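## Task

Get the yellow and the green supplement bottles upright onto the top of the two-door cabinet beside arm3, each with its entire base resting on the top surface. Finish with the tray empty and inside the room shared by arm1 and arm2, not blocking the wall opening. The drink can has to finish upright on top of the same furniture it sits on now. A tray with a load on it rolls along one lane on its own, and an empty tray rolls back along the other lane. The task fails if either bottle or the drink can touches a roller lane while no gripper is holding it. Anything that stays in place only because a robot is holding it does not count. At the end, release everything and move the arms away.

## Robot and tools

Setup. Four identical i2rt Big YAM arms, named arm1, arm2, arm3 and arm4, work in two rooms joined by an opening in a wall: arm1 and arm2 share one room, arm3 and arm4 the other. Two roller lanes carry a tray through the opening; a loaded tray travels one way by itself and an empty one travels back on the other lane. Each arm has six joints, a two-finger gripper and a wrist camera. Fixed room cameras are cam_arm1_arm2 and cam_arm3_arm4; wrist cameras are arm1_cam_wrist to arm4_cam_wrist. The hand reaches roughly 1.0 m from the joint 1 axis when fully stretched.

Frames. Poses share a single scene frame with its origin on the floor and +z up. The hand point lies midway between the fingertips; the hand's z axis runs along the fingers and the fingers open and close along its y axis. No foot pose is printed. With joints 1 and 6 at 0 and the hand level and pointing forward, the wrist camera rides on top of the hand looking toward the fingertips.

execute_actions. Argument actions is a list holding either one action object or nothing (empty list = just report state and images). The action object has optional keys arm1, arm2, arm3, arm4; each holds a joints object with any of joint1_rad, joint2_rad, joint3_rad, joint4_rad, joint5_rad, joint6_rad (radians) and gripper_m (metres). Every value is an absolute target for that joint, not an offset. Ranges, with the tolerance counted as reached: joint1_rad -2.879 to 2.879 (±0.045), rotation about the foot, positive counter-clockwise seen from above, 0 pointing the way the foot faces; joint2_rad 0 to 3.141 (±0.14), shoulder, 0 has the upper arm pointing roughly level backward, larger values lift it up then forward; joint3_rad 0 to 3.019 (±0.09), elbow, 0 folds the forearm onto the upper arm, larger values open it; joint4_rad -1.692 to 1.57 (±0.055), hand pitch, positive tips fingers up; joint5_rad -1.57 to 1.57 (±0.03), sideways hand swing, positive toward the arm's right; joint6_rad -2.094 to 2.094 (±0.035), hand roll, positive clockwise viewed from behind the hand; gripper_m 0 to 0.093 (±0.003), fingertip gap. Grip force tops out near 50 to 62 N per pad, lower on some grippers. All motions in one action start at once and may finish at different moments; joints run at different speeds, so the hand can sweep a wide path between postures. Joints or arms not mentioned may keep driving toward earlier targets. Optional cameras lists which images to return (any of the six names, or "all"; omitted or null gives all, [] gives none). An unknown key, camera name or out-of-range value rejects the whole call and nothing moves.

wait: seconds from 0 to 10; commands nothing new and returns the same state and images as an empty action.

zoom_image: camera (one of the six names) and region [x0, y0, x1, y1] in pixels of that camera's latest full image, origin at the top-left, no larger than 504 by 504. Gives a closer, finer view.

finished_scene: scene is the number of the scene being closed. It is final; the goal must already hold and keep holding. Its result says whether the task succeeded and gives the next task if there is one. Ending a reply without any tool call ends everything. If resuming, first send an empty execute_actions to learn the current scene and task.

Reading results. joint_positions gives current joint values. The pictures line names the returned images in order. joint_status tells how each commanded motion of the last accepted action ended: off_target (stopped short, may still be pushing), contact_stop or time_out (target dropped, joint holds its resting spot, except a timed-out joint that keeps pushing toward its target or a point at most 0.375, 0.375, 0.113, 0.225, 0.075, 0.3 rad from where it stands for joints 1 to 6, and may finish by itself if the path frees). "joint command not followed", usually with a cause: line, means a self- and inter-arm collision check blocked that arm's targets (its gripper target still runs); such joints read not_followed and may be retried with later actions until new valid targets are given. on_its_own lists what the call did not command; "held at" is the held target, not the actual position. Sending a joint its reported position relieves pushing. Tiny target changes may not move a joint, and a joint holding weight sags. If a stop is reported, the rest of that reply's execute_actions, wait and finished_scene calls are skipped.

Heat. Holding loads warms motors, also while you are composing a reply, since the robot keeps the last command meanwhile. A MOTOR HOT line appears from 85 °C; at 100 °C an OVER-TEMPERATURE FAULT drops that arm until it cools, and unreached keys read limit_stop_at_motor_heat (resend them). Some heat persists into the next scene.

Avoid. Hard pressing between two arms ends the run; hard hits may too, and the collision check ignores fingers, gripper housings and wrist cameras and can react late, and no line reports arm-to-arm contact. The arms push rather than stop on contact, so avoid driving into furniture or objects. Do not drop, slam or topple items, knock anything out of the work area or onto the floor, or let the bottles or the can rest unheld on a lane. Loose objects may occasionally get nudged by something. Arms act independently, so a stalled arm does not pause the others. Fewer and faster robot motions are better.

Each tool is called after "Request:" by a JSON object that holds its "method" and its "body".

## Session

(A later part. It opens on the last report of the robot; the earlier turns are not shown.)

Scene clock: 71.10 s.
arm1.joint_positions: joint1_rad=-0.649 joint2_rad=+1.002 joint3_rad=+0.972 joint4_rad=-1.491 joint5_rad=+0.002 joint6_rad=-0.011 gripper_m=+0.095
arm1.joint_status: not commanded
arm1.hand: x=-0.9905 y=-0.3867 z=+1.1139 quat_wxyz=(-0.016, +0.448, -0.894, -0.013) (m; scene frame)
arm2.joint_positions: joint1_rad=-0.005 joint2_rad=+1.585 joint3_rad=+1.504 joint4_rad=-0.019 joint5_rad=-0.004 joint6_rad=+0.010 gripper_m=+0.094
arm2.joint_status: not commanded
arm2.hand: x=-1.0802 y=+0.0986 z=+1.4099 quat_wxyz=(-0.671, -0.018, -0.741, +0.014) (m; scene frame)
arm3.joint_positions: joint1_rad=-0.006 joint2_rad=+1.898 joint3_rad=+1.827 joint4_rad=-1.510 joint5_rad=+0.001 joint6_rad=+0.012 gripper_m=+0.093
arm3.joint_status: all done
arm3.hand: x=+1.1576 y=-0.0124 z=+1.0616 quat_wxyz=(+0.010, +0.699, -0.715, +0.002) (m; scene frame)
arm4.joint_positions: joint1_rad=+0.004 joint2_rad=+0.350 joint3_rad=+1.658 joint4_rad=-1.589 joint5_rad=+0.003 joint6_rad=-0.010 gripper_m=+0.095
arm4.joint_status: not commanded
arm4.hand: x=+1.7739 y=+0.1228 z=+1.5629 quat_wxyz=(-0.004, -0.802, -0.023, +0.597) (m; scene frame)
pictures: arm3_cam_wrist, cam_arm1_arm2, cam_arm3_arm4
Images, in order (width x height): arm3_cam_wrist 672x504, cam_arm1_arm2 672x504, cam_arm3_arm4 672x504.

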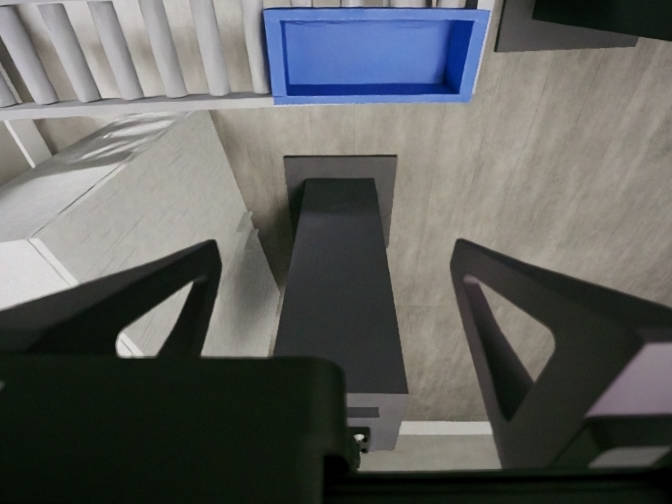

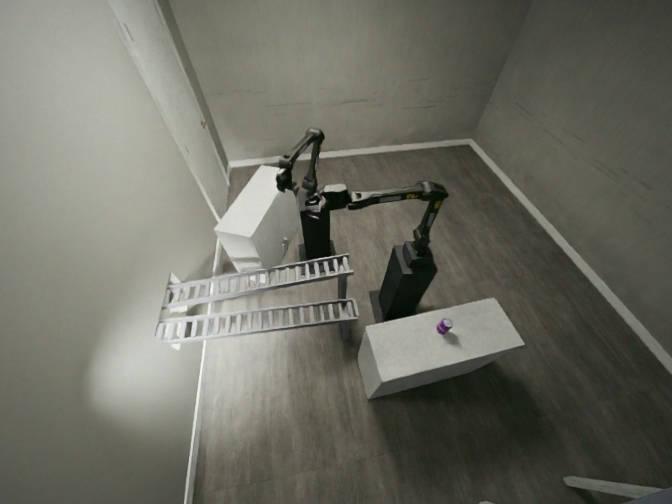

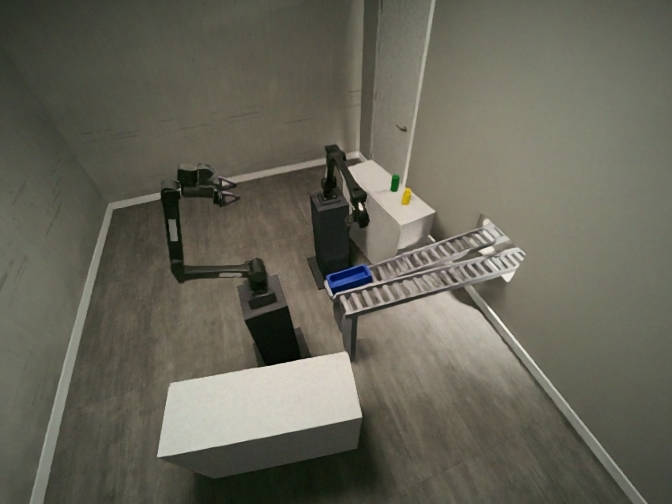

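Request:
{"method": "execute_actions", "body": {"actions": [{"arm3":{"joints":{"joint2_rad":0.6,"joint3_rad":0.8,"joint4_rad":-1.2}}}], "cameras": []}}

Request:
{"method": "execute_actions", "body": {"actions": [{"arm4":{"joints":{"joint1_rad":0.0,"joint2_rad":2.1,"joint3_rad":1.75,"joint4_rad":-1.2}}}], "cameras": ["arm4_cam_wrist","cam_arm3_arm4"]}}

Scene clock: 75.23 s.
arm1.joint_positions: joint1_rad=-0.649 joint2_rad=+1.002 joint3_rad=+0.972 joint4_rad=-1.491 joint5_rad=+0.002 joint6_rad=-0.011 gripper_m=+0.095
arm1.joint_status: not commanded
arm1.hand: x=-0.9905 y=-0.3867 z=+1.1139 quat_wxyz=(-0.016, +0.448, -0.894, -0.013) (m; scene frame)
arm2.joint_positions: joint1_rad=-0.005 joint2_rad=+1.585 joint3_rad=+1.504 joint4_rad=-0.019 joint5_rad=-0.004 joint6_rad=+0.010 gripper_m=+0.094
arm2.joint_status: not commanded
arm2.hand: x=-1.0802 y=+0.0986 z=+1.4099 quat_wxyz=(-0.671, -0.018, -0.741, +0.014) (m; scene frame)
arm3.joint_positions: joint1_rad=-0.006 joint2_rad=+0.601 joint3_rad=+0.798 joint4_rad=-1.211 joint5_rad=+0.001 joint6_rad=+0.012 gripper_m=+0.093
arm3.joint_status: all done
arm3.hand: x=+1.1549 y=-0.3458 z=+1.1368 quat_wxyz=(-0.188, +0.672, -0.689, -0.196) (m; scene frame)
arm4.joint_positions: joint1_rad=+0.004 joint2_rad=+0.350 joint3_rad=+1.658 joint4_rad=-1.589 joint5_rad=+0.003 joint6_rad=-0.010 gripper_m=+0.095
arm4.joint_status: not commanded
arm4.hand: x=+1.7739 y=+0.1228 z=+1.5629 quat_wxyz=(-0.004, -0.802, -0.023, +0.597) (m; scene frame)
pictures: none
No camera images: the call's "cameras" was empty. Leave "cameras" out to get every camera's image.

Scene clock: 77.50 s.
arm1.joint_positions: joint1_rad=-0.649 joint2_rad=+1.002 joint3_rad=+0.972 joint4_rad=-1.491 joint5_rad=+0.002 joint6_rad=-0.011 gripper_m=+0.095
arm1.joint_status: not commanded
arm1.hand: x=-0.9905 y=-0.3867 z=+1.1139 quat_wxyz=(-0.016, +0.448, -0.894, -0.013) (m; scene frame)
arm2.joint_positions: joint1_rad=-0.005 joint2_rad=+1.585 joint3_rad=+1.504 joint4_rad=-0.019 joint5_rad=-0.004 joint6_rad=+0.010 gripper_m=+0.094
arm2.joint_status: not commanded
arm2.hand: x=-1.0802 y=+0.0986 z=+1.4099 quat_wxyz=(-0.671, -0.018, -0.741, +0.014) (m; scene frame)
arm3.joint_positions: joint1_rad=-0.006 joint2_rad=+0.601 joint3_rad=+0.798 joint4_rad=-1.211 joint5_rad=+0.001 joint6_rad=+0.012 gripper_m=+0.093
arm3.joint_status: not commanded
arm3.hand: x=+1.1549 y=-0.3458 z=+1.1368 quat_wxyz=(-0.188, +0.672, -0.689, -0.196) (m; scene frame)
arm4.joint_positions: joint1_rad=+0.004 joint2_rad=+2.103 joint3_rad=+1.744 joint4_rad=-1.204 joint5_rad=+0.003 joint6_rad=-0.010 gripper_m=+0.095
arm4.joint_status: all done
arm4.hand: x=+1.1734 y=+0.1034 z=+0.9735 quat_wxyz=(+0.007, -1.000, -0.026, -0.002) (m; scene frame)
pictures: arm4_cam_wrist, cam_arm3_arm4
Images, in order (width x height): arm4_cam_wrist 672x504, cam_arm3_arm4 672x504.

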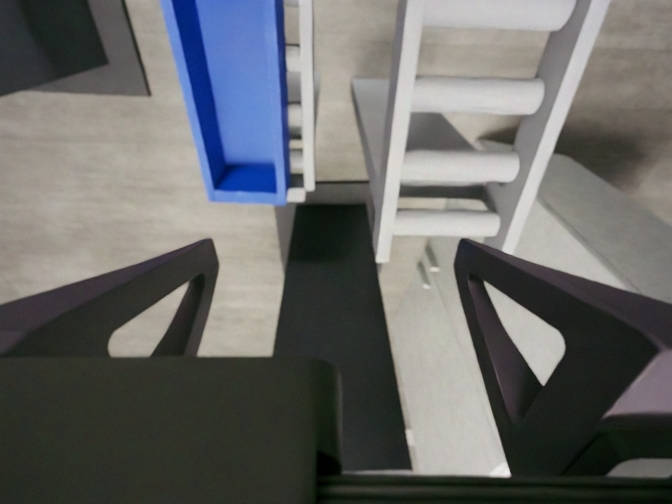

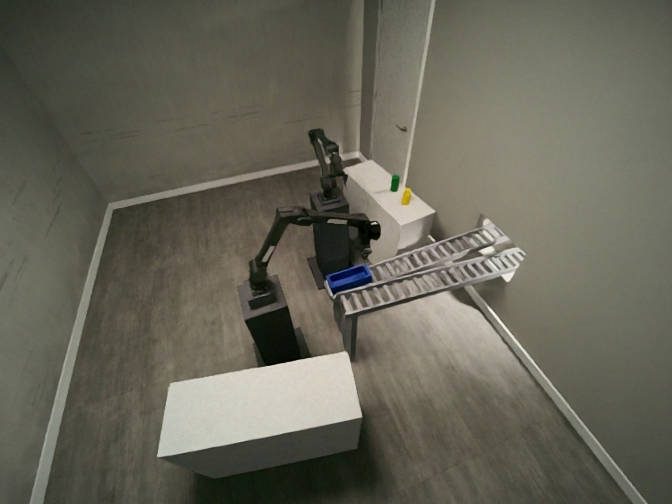

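Request:
{"method": "execute_actions", "body": {"actions": [{"arm4":{"joints":{"joint1_rad":0.237,"joint6_rad":0.265,"gripper_m":0.06}}}], "cameras": []}}

Request:
{"method": "execute_actions", "body": {"actions": [{"arm4":{"joints":{"joint2_rad":2.40,"joint3_rad":1.66,"joint4_rad":-0.805}}}], "cameras": ["arm4_cam_wrist","cam_arm3_arm4"]}}

Scene clock: 81.13 s.
arm1.joint_positions: joint1_rad=-0.649 joint2_rad=+1.002 joint3_rad=+0.972 joint4_rad=-1.491 joint5_rad=+0.002 joint6_rad=-0.011 gripper_m=+0.095
arm1.joint_status: not commanded
arm1.hand: x=-0.9905 y=-0.3867 z=+1.1139 quat_wxyz=(-0.016, +0.448, -0.894, -0.013) (m; scene frame)
arm2.joint_positions: joint1_rad=-0.005 joint2_rad=+1.585 joint3_rad=+1.504 joint4_rad=-0.019 joint5_rad=-0.004 joint6_rad=+0.010 gripper_m=+0.094
arm2.joint_status: not commanded
arm2.hand: x=-1.0802 y=+0.0986 z=+1.4099 quat_wxyz=(-0.671, -0.018, -0.741, +0.014) (m; scene frame)
arm3.joint_positions: joint1_rad=-0.006 joint2_rad=+0.601 joint3_rad=+0.798 joint4_rad=-1.211 joint5_rad=+0.001 joint6_rad=+0.012 gripper_m=+0.093
arm3.joint_status: not commanded
arm3.hand: x=+1.1549 y=-0.3458 z=+1.1368 quat_wxyz=(-0.188, +0.672, -0.689, -0.196) (m; scene frame)
arm4.joint_positions: joint1_rad=+0.230 joint2_rad=+2.103 joint3_rad=+1.744 joint4_rad=-1.204 joint5_rad=+0.000 joint6_rad=+0.255 gripper_m=+0.060
arm4.joint_status: all done
arm4.hand: x=+1.1954 y=-0.0377 z=+0.9721 quat_wxyz=(+0.005, -1.000, -0.007, -0.002) (m; scene frame)
pictures: none
No camera images: the call's "cameras" was empty. Leave "cameras" out to get every camera's image.

Scene clock: 82.30 s.
arm1.joint_positions: joint1_rad=-0.649 joint2_rad=+1.002 joint3_rad=+0.972 joint4_rad=-1.491 joint5_rad=+0.002 joint6_rad=-0.011 gripper_m=+0.095
arm1.joint_status: not commanded
arm1.hand: x=-0.9905 y=-0.3867 z=+1.1139 quat_wxyz=(-0.016, +0.448, -0.894, -0.013) (m; scene frame)
arm2.joint_positions: joint1_rad=-0.005 joint2_rad=+1.585 joint3_rad=+1.504 joint4_rad=-0.019 joint5_rad=-0.004 joint6_rad=+0.010 gripper_m=+0.094
arm2.joint_status: not commanded
arm2.hand: x=-1.0802 y=+0.0986 z=+1.4099 quat_wxyz=(-0.671, -0.018, -0.741, +0.014) (m; scene frame)
arm3.joint_positions: joint1_rad=-0.006 joint2_rad=+0.601 joint3_rad=+0.798 joint4_rad=-1.211 joint5_rad=+0.001 joint6_rad=+0.012 gripper_m=+0.093
arm3.joint_status: not commanded
arm3.hand: x=+1.1549 y=-0.3458 z=+1.1368 quat_wxyz=(-0.188, +0.672, -0.689, -0.196) (m; scene frame)
arm4.joint_positions: joint1_rad=+0.230 joint2_rad=+2.434 joint3_rad=+1.642 joint4_rad=-0.818 joint5_rad=+0.000 joint6_rad=+0.255 gripper_m=+0.060
arm4.joint_status: all done
arm4.hand: x=+1.2169 y=-0.0298 z=+0.7378 quat_wxyz=(+0.011, -1.000, -0.007, -0.024) (m; scene frame)
pictures: arm4_cam_wrist, cam_arm3_arm4
Images, in order (width x height): arm4_cam_wrist 672x504, cam_arm3_arm4 672x504.

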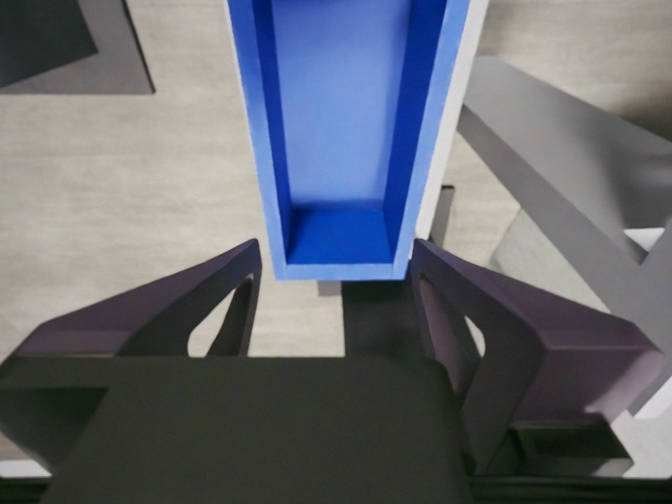

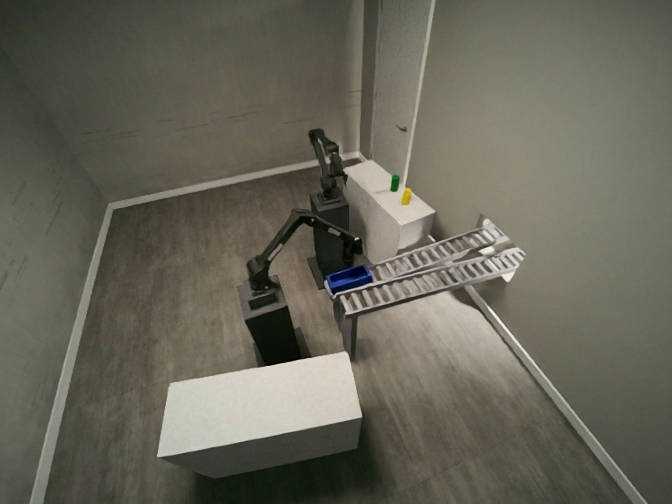

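Request:
{"method": "execute_actions", "body": {"actions": [{"arm4":{"joints":{"joint1_rad":0.297,"joint6_rad":0.33,"joint2_rad":2.47,"joint3_rad":1.775,"joint4_rad":-0.85}}}], "cameras": ["arm4_cam_wrist"]}}

Scene clock: 85.60 s.
arm1.joint_positions: joint1_rad=-0.649 joint2_rad=+1.002 joint3_rad=+0.972 joint4_rad=-1.491 joint5_rad=+0.002 joint6_rad=-0.011 gripper_m=+0.095
arm1.joint_status: not commanded
arm1.hand: x=-0.9905 y=-0.3867 z=+1.1139 quat_wxyz=(-0.016, +0.448, -0.894, -0.013) (m; scene frame)
arm2.joint_positions: joint1_rad=-0.005 joint2_rad=+1.585 joint3_rad=+1.504 joint4_rad=-0.019 joint5_rad=-0.004 joint6_rad=+0.010 gripper_m=+0.094
arm2.joint_status: not commanded
arm2.hand: x=-1.0802 y=+0.0986 z=+1.4099 quat_wxyz=(-0.671, -0.018, -0.741, +0.014) (m; scene frame)
arm3.joint_positions: joint1_rad=-0.006 joint2_rad=+0.601 joint3_rad=+0.798 joint4_rad=-1.211 joint5_rad=+0.001 joint6_rad=+0.012 gripper_m=+0.093
arm3.joint_status: not commanded
arm3.hand: x=+1.1549 y=-0.3458 z=+1.1368 quat_wxyz=(-0.188, +0.672, -0.689, -0.196) (m; scene frame)
arm4.joint_positions: joint1_rad=+0.305 joint2_rad=+2.455 joint3_rad=+1.732 joint4_rad=-0.839 joint5_rad=+0.000 joint6_rad=+0.320 gripper_m=+0.060
arm4.joint_status: all done
arm4.hand: x=+1.1984 y=-0.0850 z=+0.7490 quat_wxyz=(+0.004, -1.000, -0.012, -0.001) (m; scene frame)
pictures: arm4_cam_wrist
Images, in order (width x height): arm4_cam_wrist 672x504.

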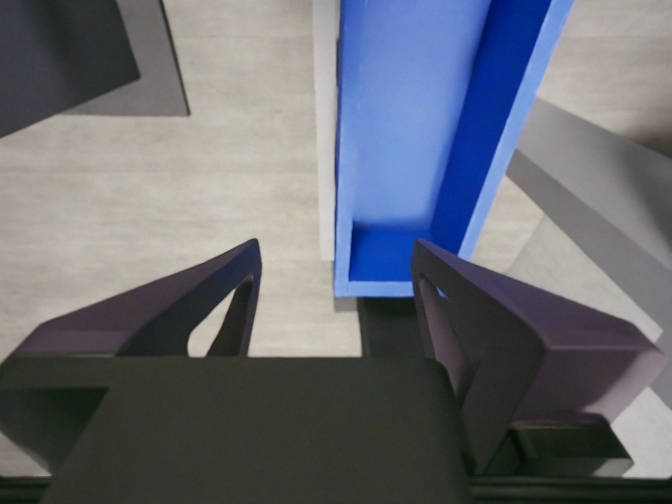

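Request:
{"method": "execute_actions", "body": {"actions": [{"arm4":{"joints":{"joint1_rad":0.285,"joint2_rad":2.545,"joint3_rad":1.78,"joint4_rad":-0.78}}}], "cameras": ["arm4_cam_wrist","cam_arm3_arm4"]}}

Scene clock: 88.20 s.
arm1.joint_positions: joint1_rad=-0.649 joint2_rad=+1.002 joint3_rad=+0.972 joint4_rad=-1.491 joint5_rad=+0.002 joint6_rad=-0.011 gripper_m=+0.095
arm1.joint_status: not commanded
arm1.hand: x=-0.9905 y=-0.3867 z=+1.1139 quat_wxyz=(-0.016, +0.448, -0.894, -0.013) (m; scene frame)
arm2.joint_positions: joint1_rad=-0.005 joint2_rad=+1.585 joint3_rad=+1.504 joint4_rad=-0.019 joint5_rad=-0.004 joint6_rad=+0.010 gripper_m=+0.094
arm2.joint_status: not commanded
arm2.hand: x=-1.0802 y=+0.0986 z=+1.4099 quat_wxyz=(-0.671, -0.018, -0.741, +0.014) (m; scene frame)
arm3.joint_positions: joint1_rad=-0.006 joint2_rad=+0.601 joint3_rad=+0.798 joint4_rad=-1.211 joint5_rad=+0.001 joint6_rad=+0.012 gripper_m=+0.093
arm3.joint_status: not commanded
arm3.hand: x=+1.1549 y=-0.3458 z=+1.1368 quat_wxyz=(-0.188, +0.672, -0.689, -0.196) (m; scene frame)
arm4.joint_positions: joint1_rad=+0.291 joint2_rad=+2.545 joint3_rad=+1.740 joint4_rad=-0.792 joint5_rad=+0.000 joint6_rad=+0.320 gripper_m=+0.060
arm4.joint_status: all done
arm4.hand: x=+1.2101 y=-0.0715 z=+0.6958 quat_wxyz=(+0.010, -1.000, -0.005, -0.018) (m; scene frame)
pictures: arm4_cam_wrist, cam_arm3_arm4
Images, in order (width x height): arm4_cam_wrist 672x504, cam_arm3_arm4 672x504.

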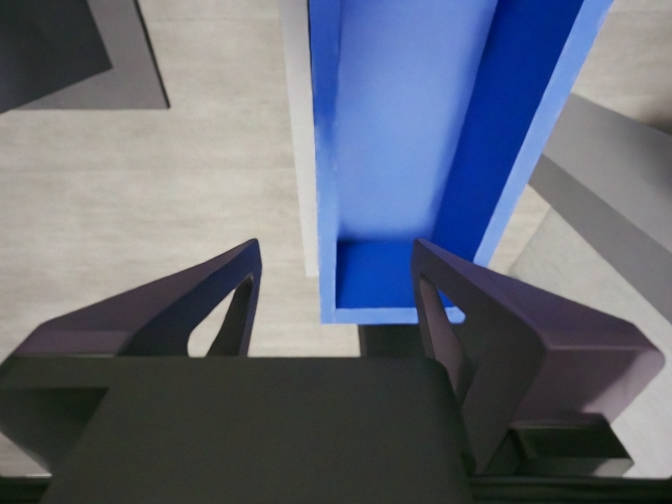

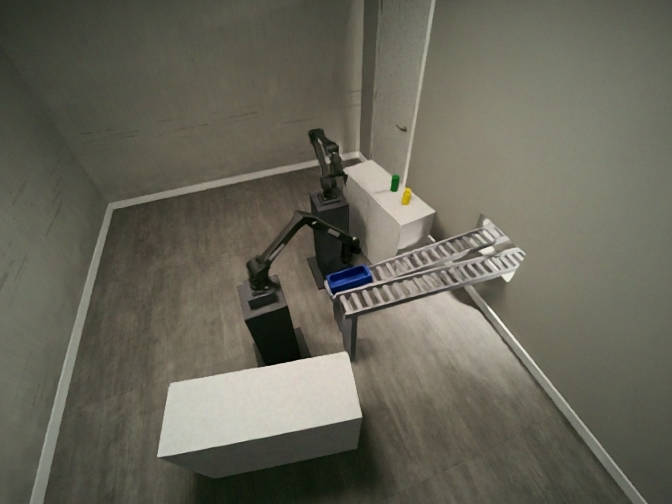

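Request:
{"method": "execute_actions", "body": {"actions": [{"arm4":{"joints":{"joint1_rad":0.305,"joint2_rad":2.61,"joint3_rad":1.815,"joint4_rad":-0.73}}}], "cameras": ["arm4_cam_wrist"]}}

Scene clock: 89.87 s.
arm1.joint_positions: joint1_rad=-0.649 joint2_rad=+1.002 joint3_rad=+0.972 joint4_rad=-1.491 joint5_rad=+0.002 joint6_rad=-0.011 gripper_m=+0.095
arm1.joint_status: not commanded
arm1.hand: x=-0.9905 y=-0.3867 z=+1.1139 quat_wxyz=(-0.016, +0.448, -0.894, -0.013) (m; scene frame)
arm2.joint_positions: joint1_rad=-0.005 joint2_rad=+1.585 joint3_rad=+1.504 joint4_rad=-0.019 joint5_rad=-0.004 joint6_rad=+0.010 gripper_m=+0.094
arm2.joint_status: not commanded
arm2.hand: x=-1.0802 y=+0.0986 z=+1.4099 quat_wxyz=(-0.671, -0.018, -0.741, +0.014) (m; scene frame)
arm3.joint_positions: joint1_rad=-0.006 joint2_rad=+0.601 joint3_rad=+0.798 joint4_rad=-1.211 joint5_rad=+0.001 joint6_rad=+0.012 gripper_m=+0.093
arm3.joint_status: not commanded
arm3.hand: x=+1.1549 y=-0.3458 z=+1.1368 quat_wxyz=(-0.188, +0.672, -0.689, -0.196) (m; scene frame)
arm4.joint_positions: joint1_rad=+0.297 joint2_rad=+2.597 joint3_rad=+1.775 joint4_rad=-0.741 joint5_rad=+0.000 joint6_rad=+0.320 gripper_m=+0.060
arm4.joint_status: all done
arm4.hand: x=+1.2010 y=-0.0780 z=+0.6723 quat_wxyz=(+0.004, -1.000, -0.008, -0.002) (m; scene frame)
pictures: arm4_cam_wrist
Images, in order (width x height): arm4_cam_wrist 672x504.

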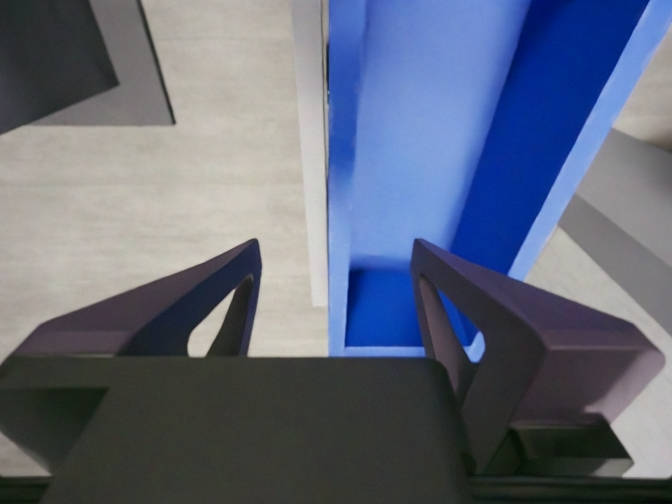

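Request:
{"method": "execute_actions", "body": {"actions": [{"arm4":{"joints":{"joint2_rad":2.72,"joint3_rad":1.875,"joint4_rad":-0.69}}}], "cameras": ["arm4_cam_wrist","cam_arm3_arm4"]}}

Scene clock: 91.77 s.
arm1.joint_positions: joint1_rad=-0.649 joint2_rad=+1.002 joint3_rad=+0.972 joint4_rad=-1.491 joint5_rad=+0.002 joint6_rad=-0.011 gripper_m=+0.095
arm1.joint_status: not commanded
arm1.hand: x=-0.9905 y=-0.3867 z=+1.1139 quat_wxyz=(-0.016, +0.448, -0.894, -0.013) (m; scene frame)
arm2.joint_positions: joint1_rad=-0.005 joint2_rad=+1.585 joint3_rad=+1.504 joint4_rad=-0.019 joint5_rad=-0.004 joint6_rad=+0.010 gripper_m=+0.094
arm2.joint_status: not commanded
arm2.hand: x=-1.0802 y=+0.0986 z=+1.4099 quat_wxyz=(-0.671, -0.018, -0.741, +0.014) (m; scene frame)
arm3.joint_positions: joint1_rad=-0.006 joint2_rad=+0.601 joint3_rad=+0.798 joint4_rad=-1.211 joint5_rad=+0.001 joint6_rad=+0.012 gripper_m=+0.093
arm3.joint_status: not commanded
arm3.hand: x=+1.1549 y=-0.3458 z=+1.1368 quat_wxyz=(-0.188, +0.672, -0.689, -0.196) (m; scene frame)
arm4.joint_positions: joint1_rad=+0.297 joint2_rad=+2.720 joint3_rad=+1.844 joint4_rad=-0.698 joint5_rad=+0.000 joint6_rad=+0.320 gripper_m=+0.060
arm4.joint_status: all done
arm4.hand: x=+1.2052 y=-0.0761 z=+0.6136 quat_wxyz=(+0.006, -1.000, -0.008, -0.007) (m; scene frame)
pictures: arm4_cam_wrist, cam_arm3_arm4
Images, in order (width x height): arm4_cam_wrist 672x504, cam_arm3_arm4 672x504.

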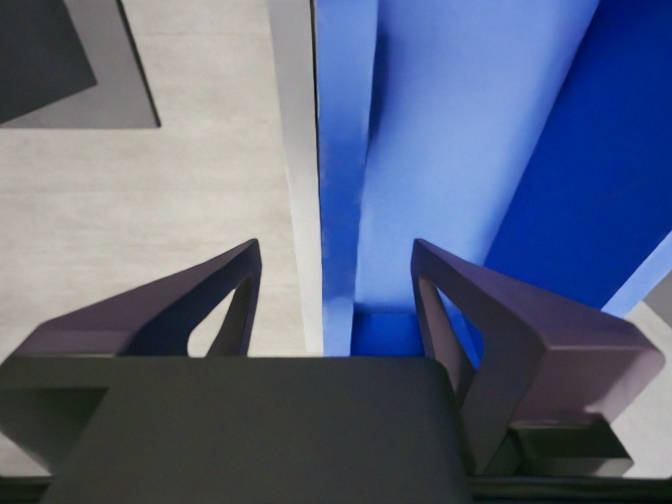

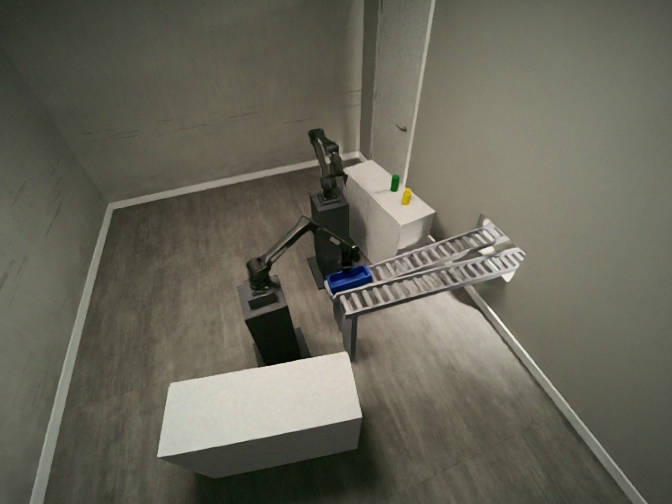

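Request:
{"method": "execute_actions", "body": {"actions": [{"arm4":{"joints":{"gripper_m":0.0}}}], "cameras": ["arm4_cam_wrist"]}}

Scene clock: 93.47 s.
arm1.joint_positions: joint1_rad=-0.649 joint2_rad=+1.002 joint3_rad=+0.972 joint4_rad=-1.491 joint5_rad=+0.002 joint6_rad=-0.011 gripper_m=+0.095
arm1.joint_status: not commanded
arm1.hand: x=-0.9905 y=-0.3867 z=+1.1139 quat_wxyz=(-0.016, +0.448, -0.894, -0.013) (m; scene frame)
arm2.joint_positions: joint1_rad=-0.005 joint2_rad=+1.585 joint3_rad=+1.504 joint4_rad=-0.019 joint5_rad=-0.004 joint6_rad=+0.010 gripper_m=+0.094
arm2.joint_status: not commanded
arm2.hand: x=-1.0802 y=+0.0986 z=+1.4099 quat_wxyz=(-0.671, -0.018, -0.741, +0.014) (m; scene frame)
arm3.joint_positions: joint1_rad=-0.006 joint2_rad=+0.601 joint3_rad=+0.798 joint4_rad=-1.211 joint5_rad=+0.001 joint6_rad=+0.012 gripper_m=+0.093
arm3.joint_status: not commanded
arm3.hand: x=+1.1549 y=-0.3458 z=+1.1368 quat_wxyz=(-0.188, +0.672, -0.689, -0.196) (m; scene frame)
arm4.joint_positions: joint1_rad=+0.297 joint2_rad=+2.720 joint3_rad=+1.844 joint4_rad=-0.698 joint5_rad=-0.001 joint6_rad=+0.322 gripper_m=+0.011
arm4.joint_status: gripper_m off_target (ended at +0.011, target +0.000)
arm4.hand: x=+1.2052 y=-0.0763 z=+0.6136 quat_wxyz=(+0.006, -1.000, -0.006, -0.007) (m; scene frame)
pictures: arm4_cam_wrist
Images, in order (width x height): arm4_cam_wrist 672x504.

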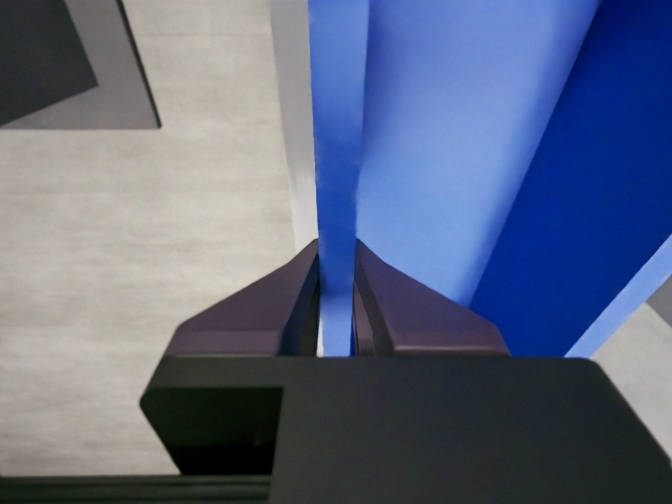

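Request:
{"method": "execute_actions", "body": {"actions": [{"arm4":{"joints":{"joint2_rad":2.44,"joint3_rad":1.72,"joint4_rad":-0.85}}}], "cameras": []}}

Request:
{"method": "execute_actions", "body": {"actions": [{"arm4":{"joints":{"joint2_rad":2.19,"joint3_rad":1.72,"joint4_rad":-1.09}}}], "cameras": ["arm4_cam_wrist","cam_arm3_arm4"]}}

Scene clock: 96.70 s.
arm1.joint_positions: joint1_rad=-0.649 joint2_rad=+1.002 joint3_rad=+0.972 joint4_rad=-1.491 joint5_rad=+0.002 joint6_rad=-0.011 gripper_m=+0.095
arm1.joint_status: not commanded
arm1.hand: x=-0.9905 y=-0.3867 z=+1.1139 quat_wxyz=(-0.016, +0.448, -0.894, -0.013) (m; scene frame)
arm2.joint_positions: joint1_rad=-0.005 joint2_rad=+1.585 joint3_rad=+1.504 joint4_rad=-0.019 joint5_rad=-0.004 joint6_rad=+0.010 gripper_m=+0.094
arm2.joint_status: not commanded
arm2.hand: x=-1.0802 y=+0.0986 z=+1.4099 quat_wxyz=(-0.671, -0.018, -0.741, +0.014) (m; scene frame)
arm3.joint_positions: joint1_rad=-0.006 joint2_rad=+0.601 joint3_rad=+0.798 joint4_rad=-1.211 joint5_rad=+0.001 joint6_rad=+0.012 gripper_m=+0.093
arm3.joint_status: not commanded
arm3.hand: x=+1.1549 y=-0.3458 z=+1.1368 quat_wxyz=(-0.188, +0.672, -0.689, -0.196) (m; scene frame)
arm4.joint_positions: joint1_rad=+0.297 joint2_rad=+2.457 joint3_rad=+1.718 joint4_rad=-0.840 joint5_rad=+0.000 joint6_rad=+0.322 gripper_m=+0.011
arm4.joint_status: all done
arm4.hand: x=+1.2045 y=-0.0778 z=+0.7435 quat_wxyz=(+0.007, -1.000, -0.007, -0.009) (m; scene frame)
pictures: none
No camera images: the call's "cameras" was empty. Leave "cameras" out to get every camera's image.

Scene clock: 97.90 s.
arm1.joint_positions: joint1_rad=-0.649 joint2_rad=+1.002 joint3_rad=+0.972 joint4_rad=-1.491 joint5_rad=+0.002 joint6_rad=-0.011 gripper_m=+0.095
arm1.joint_status: not commanded
arm1.hand: x=-0.9905 y=-0.3867 z=+1.1139 quat_wxyz=(-0.016, +0.448, -0.894, -0.013) (m; scene frame)
arm2.joint_positions: joint1_rad=-0.005 joint2_rad=+1.585 joint3_rad=+1.504 joint4_rad=-0.019 joint5_rad=-0.004 joint6_rad=+0.010 gripper_m=+0.094
arm2.joint_status: not commanded
arm2.hand: x=-1.0802 y=+0.0986 z=+1.4099 quat_wxyz=(-0.671, -0.018, -0.741, +0.014) (m; scene frame)
arm3.joint_positions: joint1_rad=-0.006 joint2_rad=+0.601 joint3_rad=+0.798 joint4_rad=-1.211 joint5_rad=+0.001 joint6_rad=+0.012 gripper_m=+0.093
arm3.joint_status: not commanded
arm3.hand: x=+1.1549 y=-0.3458 z=+1.1368 quat_wxyz=(-0.188, +0.672, -0.689, -0.196) (m; scene frame)
arm4.joint_positions: joint1_rad=+0.297 joint2_rad=+2.192 joint3_rad=+1.703 joint4_rad=-1.078 joint5_rad=-0.001 joint6_rad=+0.322 gripper_m=+0.011
arm4.joint_status: all done
arm4.hand: x=+1.2055 y=-0.0789 z=+0.9034 quat_wxyz=(+0.005, -1.000, -0.007, -0.004) (m; scene frame)
pictures: arm4_cam_wrist, cam_arm3_arm4
Images, in order (width x height): arm4_cam_wrist 672x504, cam_arm3_arm4 672x504.

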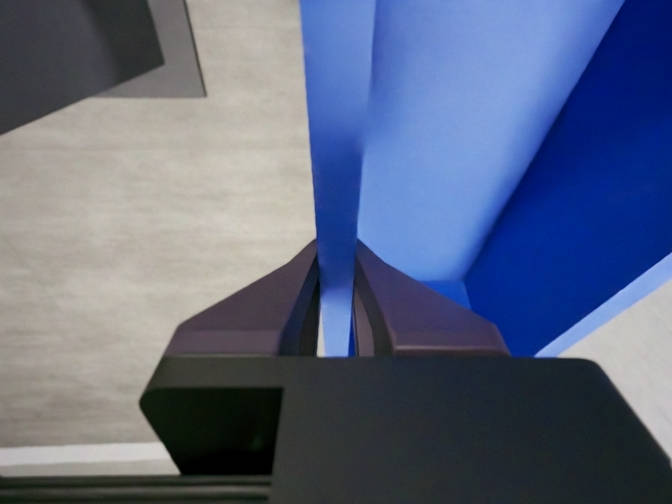

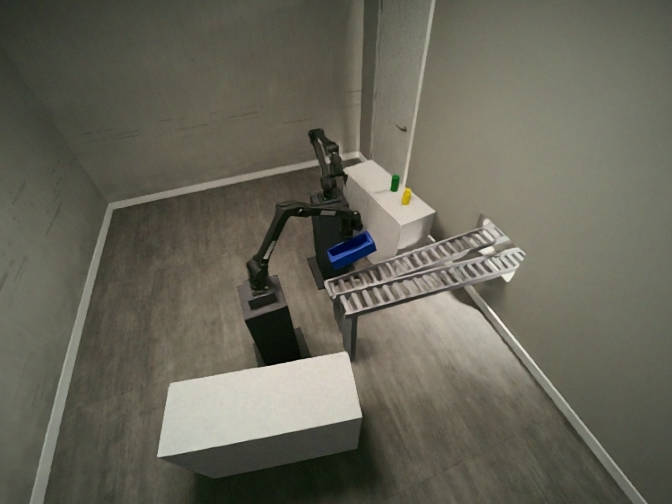

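Request:
{"method": "execute_actions", "body": {"actions": [{"arm4":{"joints":{"joint1_rad":-0.12,"joint6_rad":-0.095}}}], "cameras": ["arm4_cam_wrist","cam_arm3_arm4","arm3_cam_wrist"]}}

Scene clock: 101.00 s.
arm1.joint_positions: joint1_rad=-0.649 joint2_rad=+1.002 joint3_rad=+0.972 joint4_rad=-1.491 joint5_rad=+0.002 joint6_rad=-0.011 gripper_m=+0.095
arm1.joint_status: not commanded
arm1.hand: x=-0.9905 y=-0.3867 z=+1.1139 quat_wxyz=(-0.016, +0.448, -0.894, -0.013) (m; scene frame)
arm2.joint_positions: joint1_rad=-0.005 joint2_rad=+1.585 joint3_rad=+1.504 joint4_rad=-0.019 joint5_rad=-0.004 joint6_rad=+0.010 gripper_m=+0.094
arm2.joint_status: not commanded
arm2.hand: x=-1.0802 y=+0.0986 z=+1.4099 quat_wxyz=(-0.671, -0.018, -0.741, +0.014) (m; scene frame)
arm3.joint_positions: joint1_rad=-0.006 joint2_rad=+0.601 joint3_rad=+0.798 joint4_rad=-1.211 joint5_rad=+0.001 joint6_rad=+0.012 gripper_m=+0.093
arm3.joint_status: not commanded
arm3.hand: x=+1.1549 y=-0.3458 z=+1.1368 quat_wxyz=(-0.188, +0.672, -0.689, -0.196) (m; scene frame)
arm4.joint_positions: joint1_rad=-0.115 joint2_rad=+2.192 joint3_rad=+1.703 joint4_rad=-1.078 joint5_rad=-0.003 joint6_rad=-0.086 gripper_m=+0.011
arm4.joint_status: all done
arm4.hand: x=+1.1719 y=+0.1790 z=+0.9060 quat_wxyz=(+0.004, -1.000, -0.005, -0.003) (m; scene frame)
pictures: arm3_cam_wrist, arm4_cam_wrist, cam_arm3_arm4
Images, in order (width x height): arm3_cam_wrist 672x504, arm4_cam_wrist 672x504, cam_arm3_arm4 672x504.

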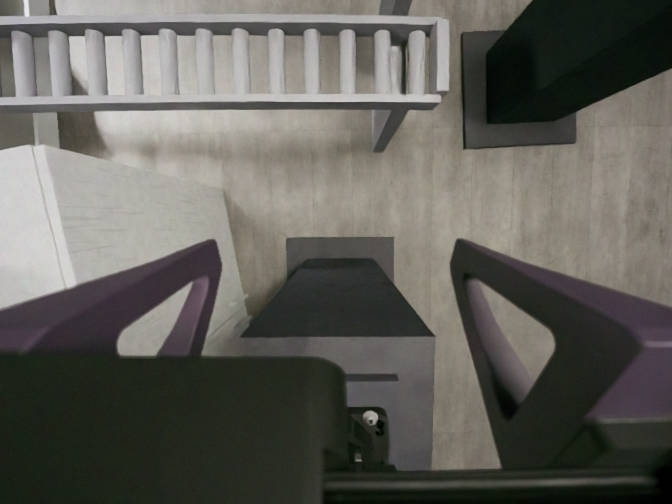

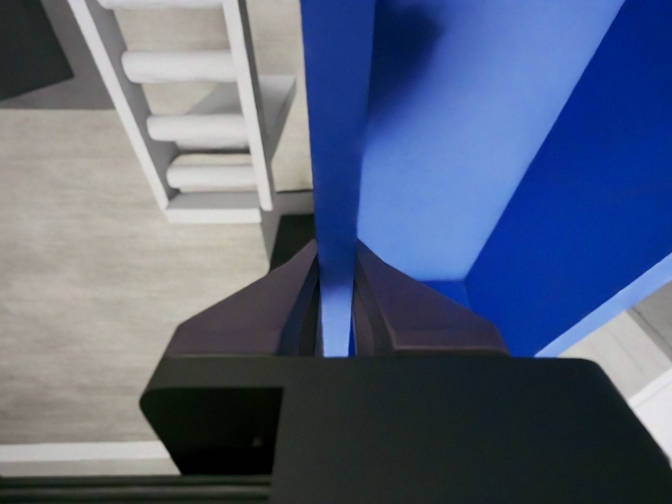

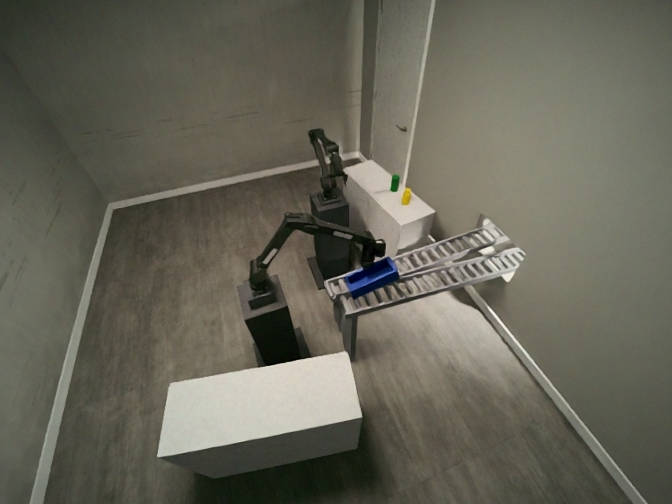

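Request:
{"method": "execute_actions", "body": {"actions": [{"arm4":{"joints":{"joint1_rad":-0.095,"joint6_rad":-0.07,"joint2_rad":2.375,"joint3_rad":1.905,"joint4_rad":-1.05}}}], "cameras": ["arm4_cam_wrist","cam_arm3_arm4","cam_arm1_arm2"]}}

Scene clock: 103.70 s.
arm1.joint_positions: joint1_rad=-0.649 joint2_rad=+1.002 joint3_rad=+0.972 joint4_rad=-1.491 joint5_rad=+0.002 joint6_rad=-0.011 gripper_m=+0.095
arm1.joint_status: not commanded
arm1.hand: x=-0.9905 y=-0.3867 z=+1.1139 quat_wxyz=(-0.016, +0.448, -0.894, -0.013) (m; scene frame)
arm2.joint_positions: joint1_rad=-0.005 joint2_rad=+1.585 joint3_rad=+1.504 joint4_rad=-0.019 joint5_rad=-0.004 joint6_rad=+0.010 gripper_m=+0.094
arm2.joint_status: not commanded
arm2.hand: x=-1.0802 y=+0.0986 z=+1.4099 quat_wxyz=(-0.671, -0.018, -0.741, +0.014) (m; scene frame)
arm3.joint_positions: joint1_rad=-0.006 joint2_rad=+0.601 joint3_rad=+0.798 joint4_rad=-1.211 joint5_rad=+0.001 joint6_rad=+0.012 gripper_m=+0.093
arm3.joint_status: not commanded
arm3.hand: x=+1.1549 y=-0.3458 z=+1.1368 quat_wxyz=(-0.188, +0.672, -0.689, -0.196) (m; scene frame)
arm4.joint_positions: joint1_rad=-0.100 joint2_rad=+2.386 joint3_rad=+1.836 joint4_rad=-1.056 joint5_rad=-0.003 joint6_rad=-0.080 gripper_m=+0.011
arm4.joint_status: all done
arm4.hand: x=+1.1467 y=+0.1718 z=+0.8273 quat_wxyz=(+0.003, -1.000, -0.009, -0.023) (m; scene frame)
pictures: arm4_cam_wrist, cam_arm1_arm2, cam_arm3_arm4
Images, in order (width x height): arm4_cam_wrist 672x504, cam_arm1_arm2 672x504, cam_arm3_arm4 672x504.

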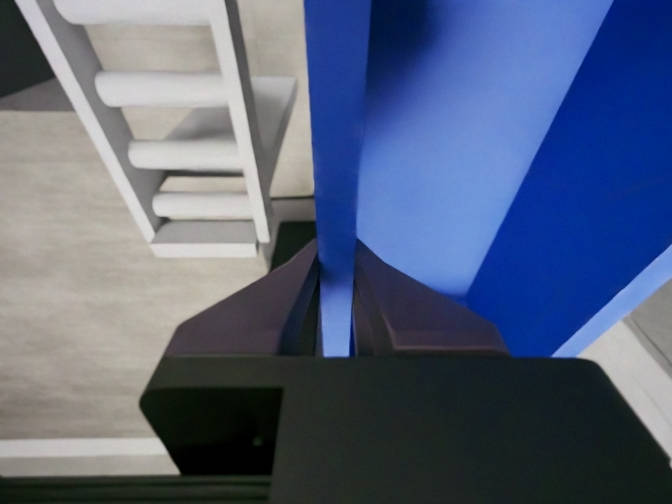

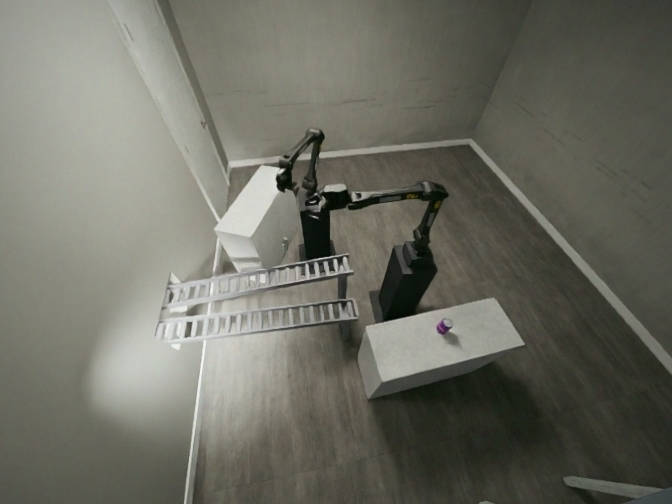

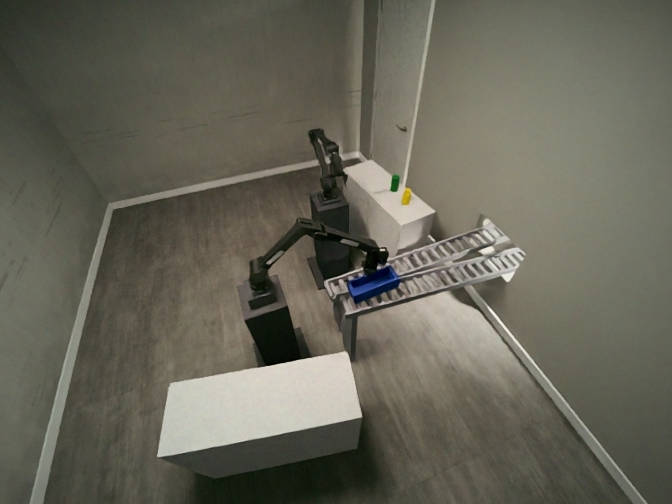

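Request:
{"method": "zoom_image", "body": {"camera": "cam_arm3_arm4", "region": [310,220,450,340]}}

Region (310, 220, 450, 340) of cam_arm3_arm4's 672x504 image, scaled by 3.600, with more detail than that image has; it fills the top 432 rows of this view, and the rest is white.

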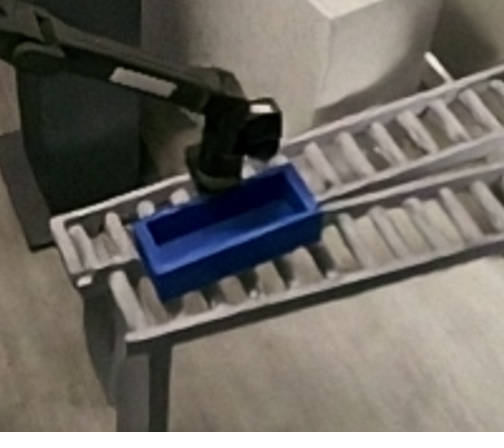

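Request:
{"method": "execute_actions", "body": {"actions": [{"arm4":{"joints":{"joint2_rad":2.435,"joint4_rad":-0.955}}}], "cameras": ["arm4_cam_wrist","cam_arm3_arm4"]}}

Request:
{"method": "zoom_image", "body": {"camera": "cam_arm3_arm4", "region": [310,220,450,340]}}

Scene clock: 105.23 s.
arm1.joint_positions: joint1_rad=-0.649 joint2_rad=+1.002 joint3_rad=+0.972 joint4_rad=-1.491 joint5_rad=+0.002 joint6_rad=-0.011 gripper_m=+0.095
arm1.joint_status: not commanded
arm1.hand: x=-0.9905 y=-0.3867 z=+1.1139 quat_wxyz=(-0.016, +0.448, -0.894, -0.013) (m; scene frame)
arm2.joint_positions: joint1_rad=-0.005 joint2_rad=+1.585 joint3_rad=+1.504 joint4_rad=-0.019 joint5_rad=-0.004 joint6_rad=+0.010 gripper_m=+0.094
arm2.joint_status: not commanded
arm2.hand: x=-1.0802 y=+0.0986 z=+1.4099 quat_wxyz=(-0.671, -0.018, -0.741, +0.014) (m; scene frame)
arm3.joint_positions: joint1_rad=-0.006 joint2_rad=+0.601 joint3_rad=+0.798 joint4_rad=-1.211 joint5_rad=+0.001 joint6_rad=+0.012 gripper_m=+0.093
arm3.joint_status: not commanded
arm3.hand: x=+1.1549 y=-0.3458 z=+1.1368 quat_wxyz=(-0.188, +0.672, -0.689, -0.196) (m; scene frame)
arm4.joint_positions: joint1_rad=-0.100 joint2_rad=+2.417 joint3_rad=+1.845 joint4_rad=-0.975 joint5_rad=-0.003 joint6_rad=-0.077 gripper_m=+0.011
arm4.joint_status: all done
arm4.hand: x=+1.1308 y=+0.1730 z=+0.8094 quat_wxyz=(+0.005, -1.000, -0.008, +0.006) (m; scene frame)
pictures: arm4_cam_wrist, cam_arm3_arm4
Images, in order (width x height): arm4_cam_wrist 672x504, cam_arm3_arm4 672x504.

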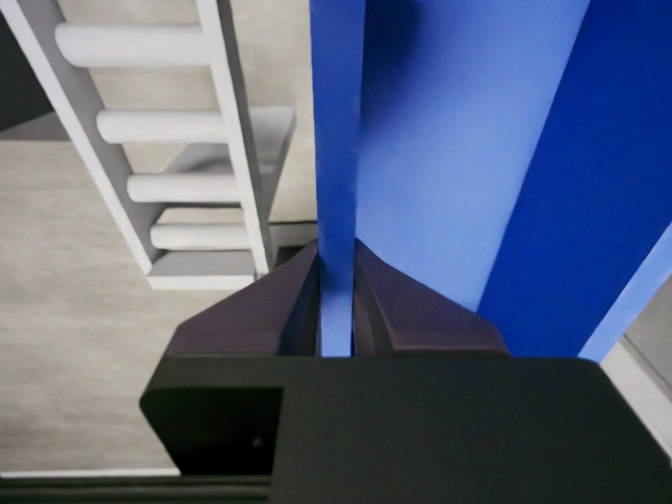

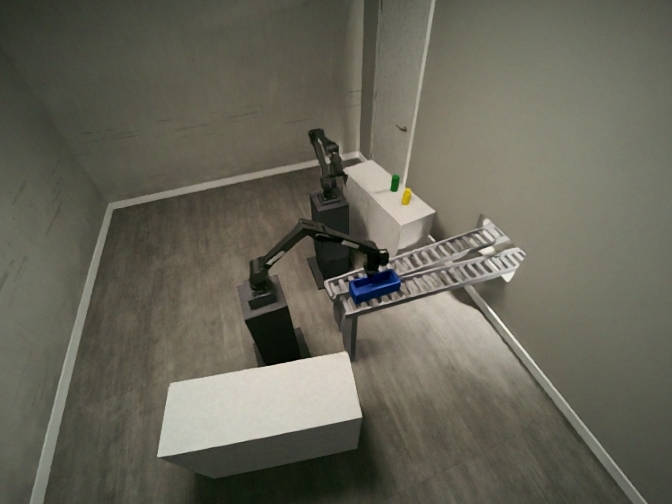

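Region (310, 220, 450, 340) of cam_arm3_arm4's 672x504 image, scaled by 3.600, with more detail than that image has; it fills the top 432 rows of this view, and the rest is white.

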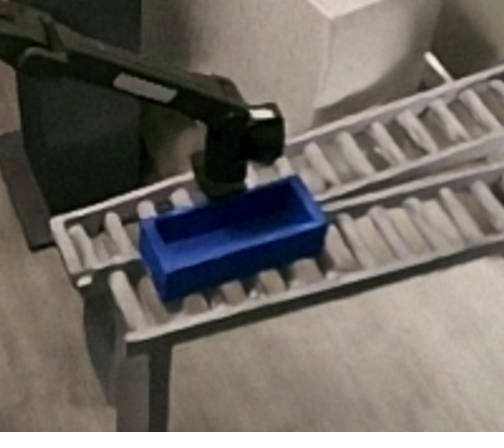

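Request:
{"method": "execute_actions", "body": {"actions": [{"arm4":{"joints":{"joint2_rad":2.35,"joint4_rad":-1.04}}}], "cameras": []}}

Request:
{"method": "execute_actions", "body": {"actions": [{"arm4":{"joints":{"joint1_rad":-0.155,"joint6_rad":-0.135}}}], "cameras": ["arm4_cam_wrist","cam_arm3_arm4"]}}

Request:
{"method": "zoom_image", "body": {"camera": "cam_arm3_arm4", "region": [310,220,450,340]}}

Scene clock: 108.33 s.
arm1.joint_positions: joint1_rad=-0.649 joint2_rad=+1.002 joint3_rad=+0.972 joint4_rad=-1.491 joint5_rad=+0.002 joint6_rad=-0.011 gripper_m=+0.095
arm1.joint_status: not commanded
arm1.hand: x=-0.9905 y=-0.3867 z=+1.1139 quat_wxyz=(-0.016, +0.448, -0.894, -0.013) (m; scene frame)
arm2.joint_positions: joint1_rad=-0.005 joint2_rad=+1.585 joint3_rad=+1.504 joint4_rad=-0.019 joint5_rad=-0.004 joint6_rad=+0.010 gripper_m=+0.094
arm2.joint_status: not commanded
arm2.hand: x=-1.0802 y=+0.0986 z=+1.4099 quat_wxyz=(-0.671, -0.018, -0.741, +0.014) (m; scene frame)
arm3.joint_positions: joint1_rad=-0.006 joint2_rad=+0.601 joint3_rad=+0.798 joint4_rad=-1.211 joint5_rad=+0.001 joint6_rad=+0.012 gripper_m=+0.093
arm3.joint_status: not commanded
arm3.hand: x=+1.1549 y=-0.3458 z=+1.1368 quat_wxyz=(-0.188, +0.672, -0.689, -0.196) (m; scene frame)
arm4.joint_positions: joint1_rad=-0.100 joint2_rad=+2.415 joint3_rad=+1.846 joint4_rad=-1.028 joint5_rad=-0.003 joint6_rad=-0.077 gripper_m=+0.011
arm4.joint_status: all done
arm4.hand: x=+1.1426 y=+0.1723 z=+0.8114 quat_wxyz=(+0.003, -1.000, -0.007, -0.018) (m; scene frame)
pictures: none
No camera images: the call's "cameras" was empty. Leave "cameras" out to get every camera's image.

Scene clock: 109.27 s.
arm1.joint_positions: joint1_rad=-0.649 joint2_rad=+1.002 joint3_rad=+0.972 joint4_rad=-1.491 joint5_rad=+0.002 joint6_rad=-0.011 gripper_m=+0.095
arm1.joint_status: not commanded
arm1.hand: x=-0.9905 y=-0.3867 z=+1.1139 quat_wxyz=(-0.016, +0.448, -0.894, -0.013) (m; scene frame)
arm2.joint_positions: joint1_rad=-0.005 joint2_rad=+1.585 joint3_rad=+1.504 joint4_rad=-0.019 joint5_rad=-0.004 joint6_rad=+0.010 gripper_m=+0.094
arm2.joint_status: not commanded
arm2.hand: x=-1.0802 y=+0.0986 z=+1.4099 quat_wxyz=(-0.671, -0.018, -0.741, +0.014) (m; scene frame)
arm3.joint_positions: joint1_rad=-0.006 joint2_rad=+0.601 joint3_rad=+0.798 joint4_rad=-1.211 joint5_rad=+0.001 joint6_rad=+0.012 gripper_m=+0.093
arm3.joint_status: not commanded
arm3.hand: x=+1.1549 y=-0.3458 z=+1.1368 quat_wxyz=(-0.188, +0.672, -0.689, -0.196) (m; scene frame)
arm4.joint_positions: joint1_rad=-0.162 joint2_rad=+2.415 joint3_rad=+1.846 joint4_rad=-1.028 joint5_rad=-0.003 joint6_rad=-0.125 gripper_m=+0.011
arm4.joint_status: all done
arm4.hand: x=+1.1464 y=+0.2132 z=+0.8119 quat_wxyz=(+0.003, -1.000, -0.001, -0.018) (m; scene frame)
pictures: arm4_cam_wrist, cam_arm3_arm4
Images, in order (width x height): arm4_cam_wrist 672x504, cam_arm3_arm4 672x504.

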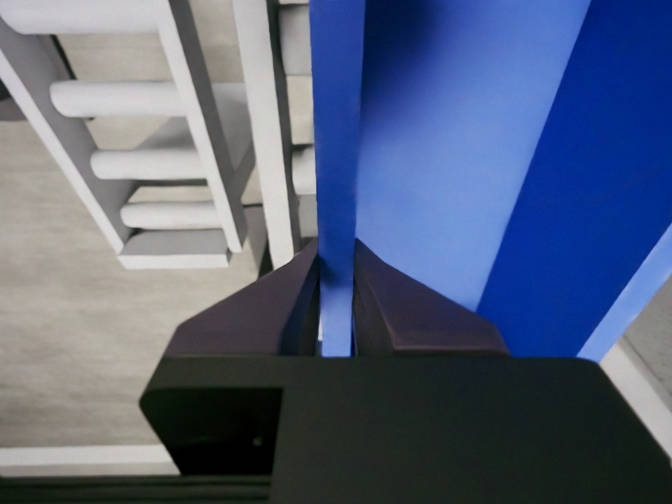

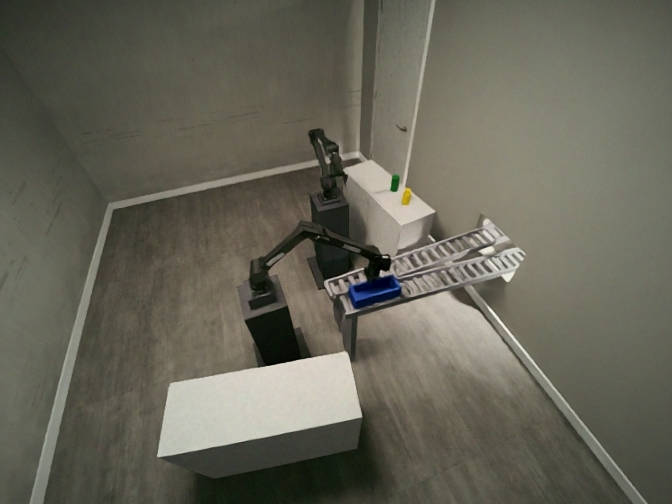

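Region (310, 220, 450, 340) of cam_arm3_arm4's 672x504 image, scaled by 3.600, with more detail than that image has; it fills the top 432 rows of this view, and the rest is white.

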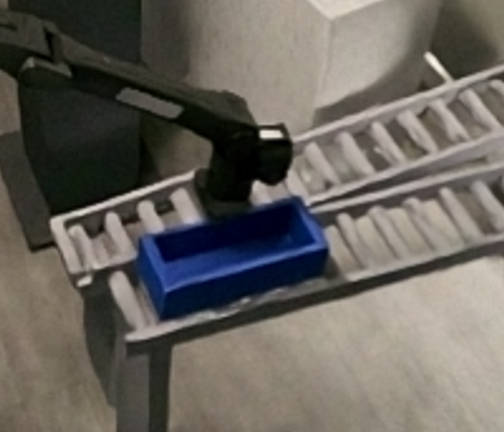

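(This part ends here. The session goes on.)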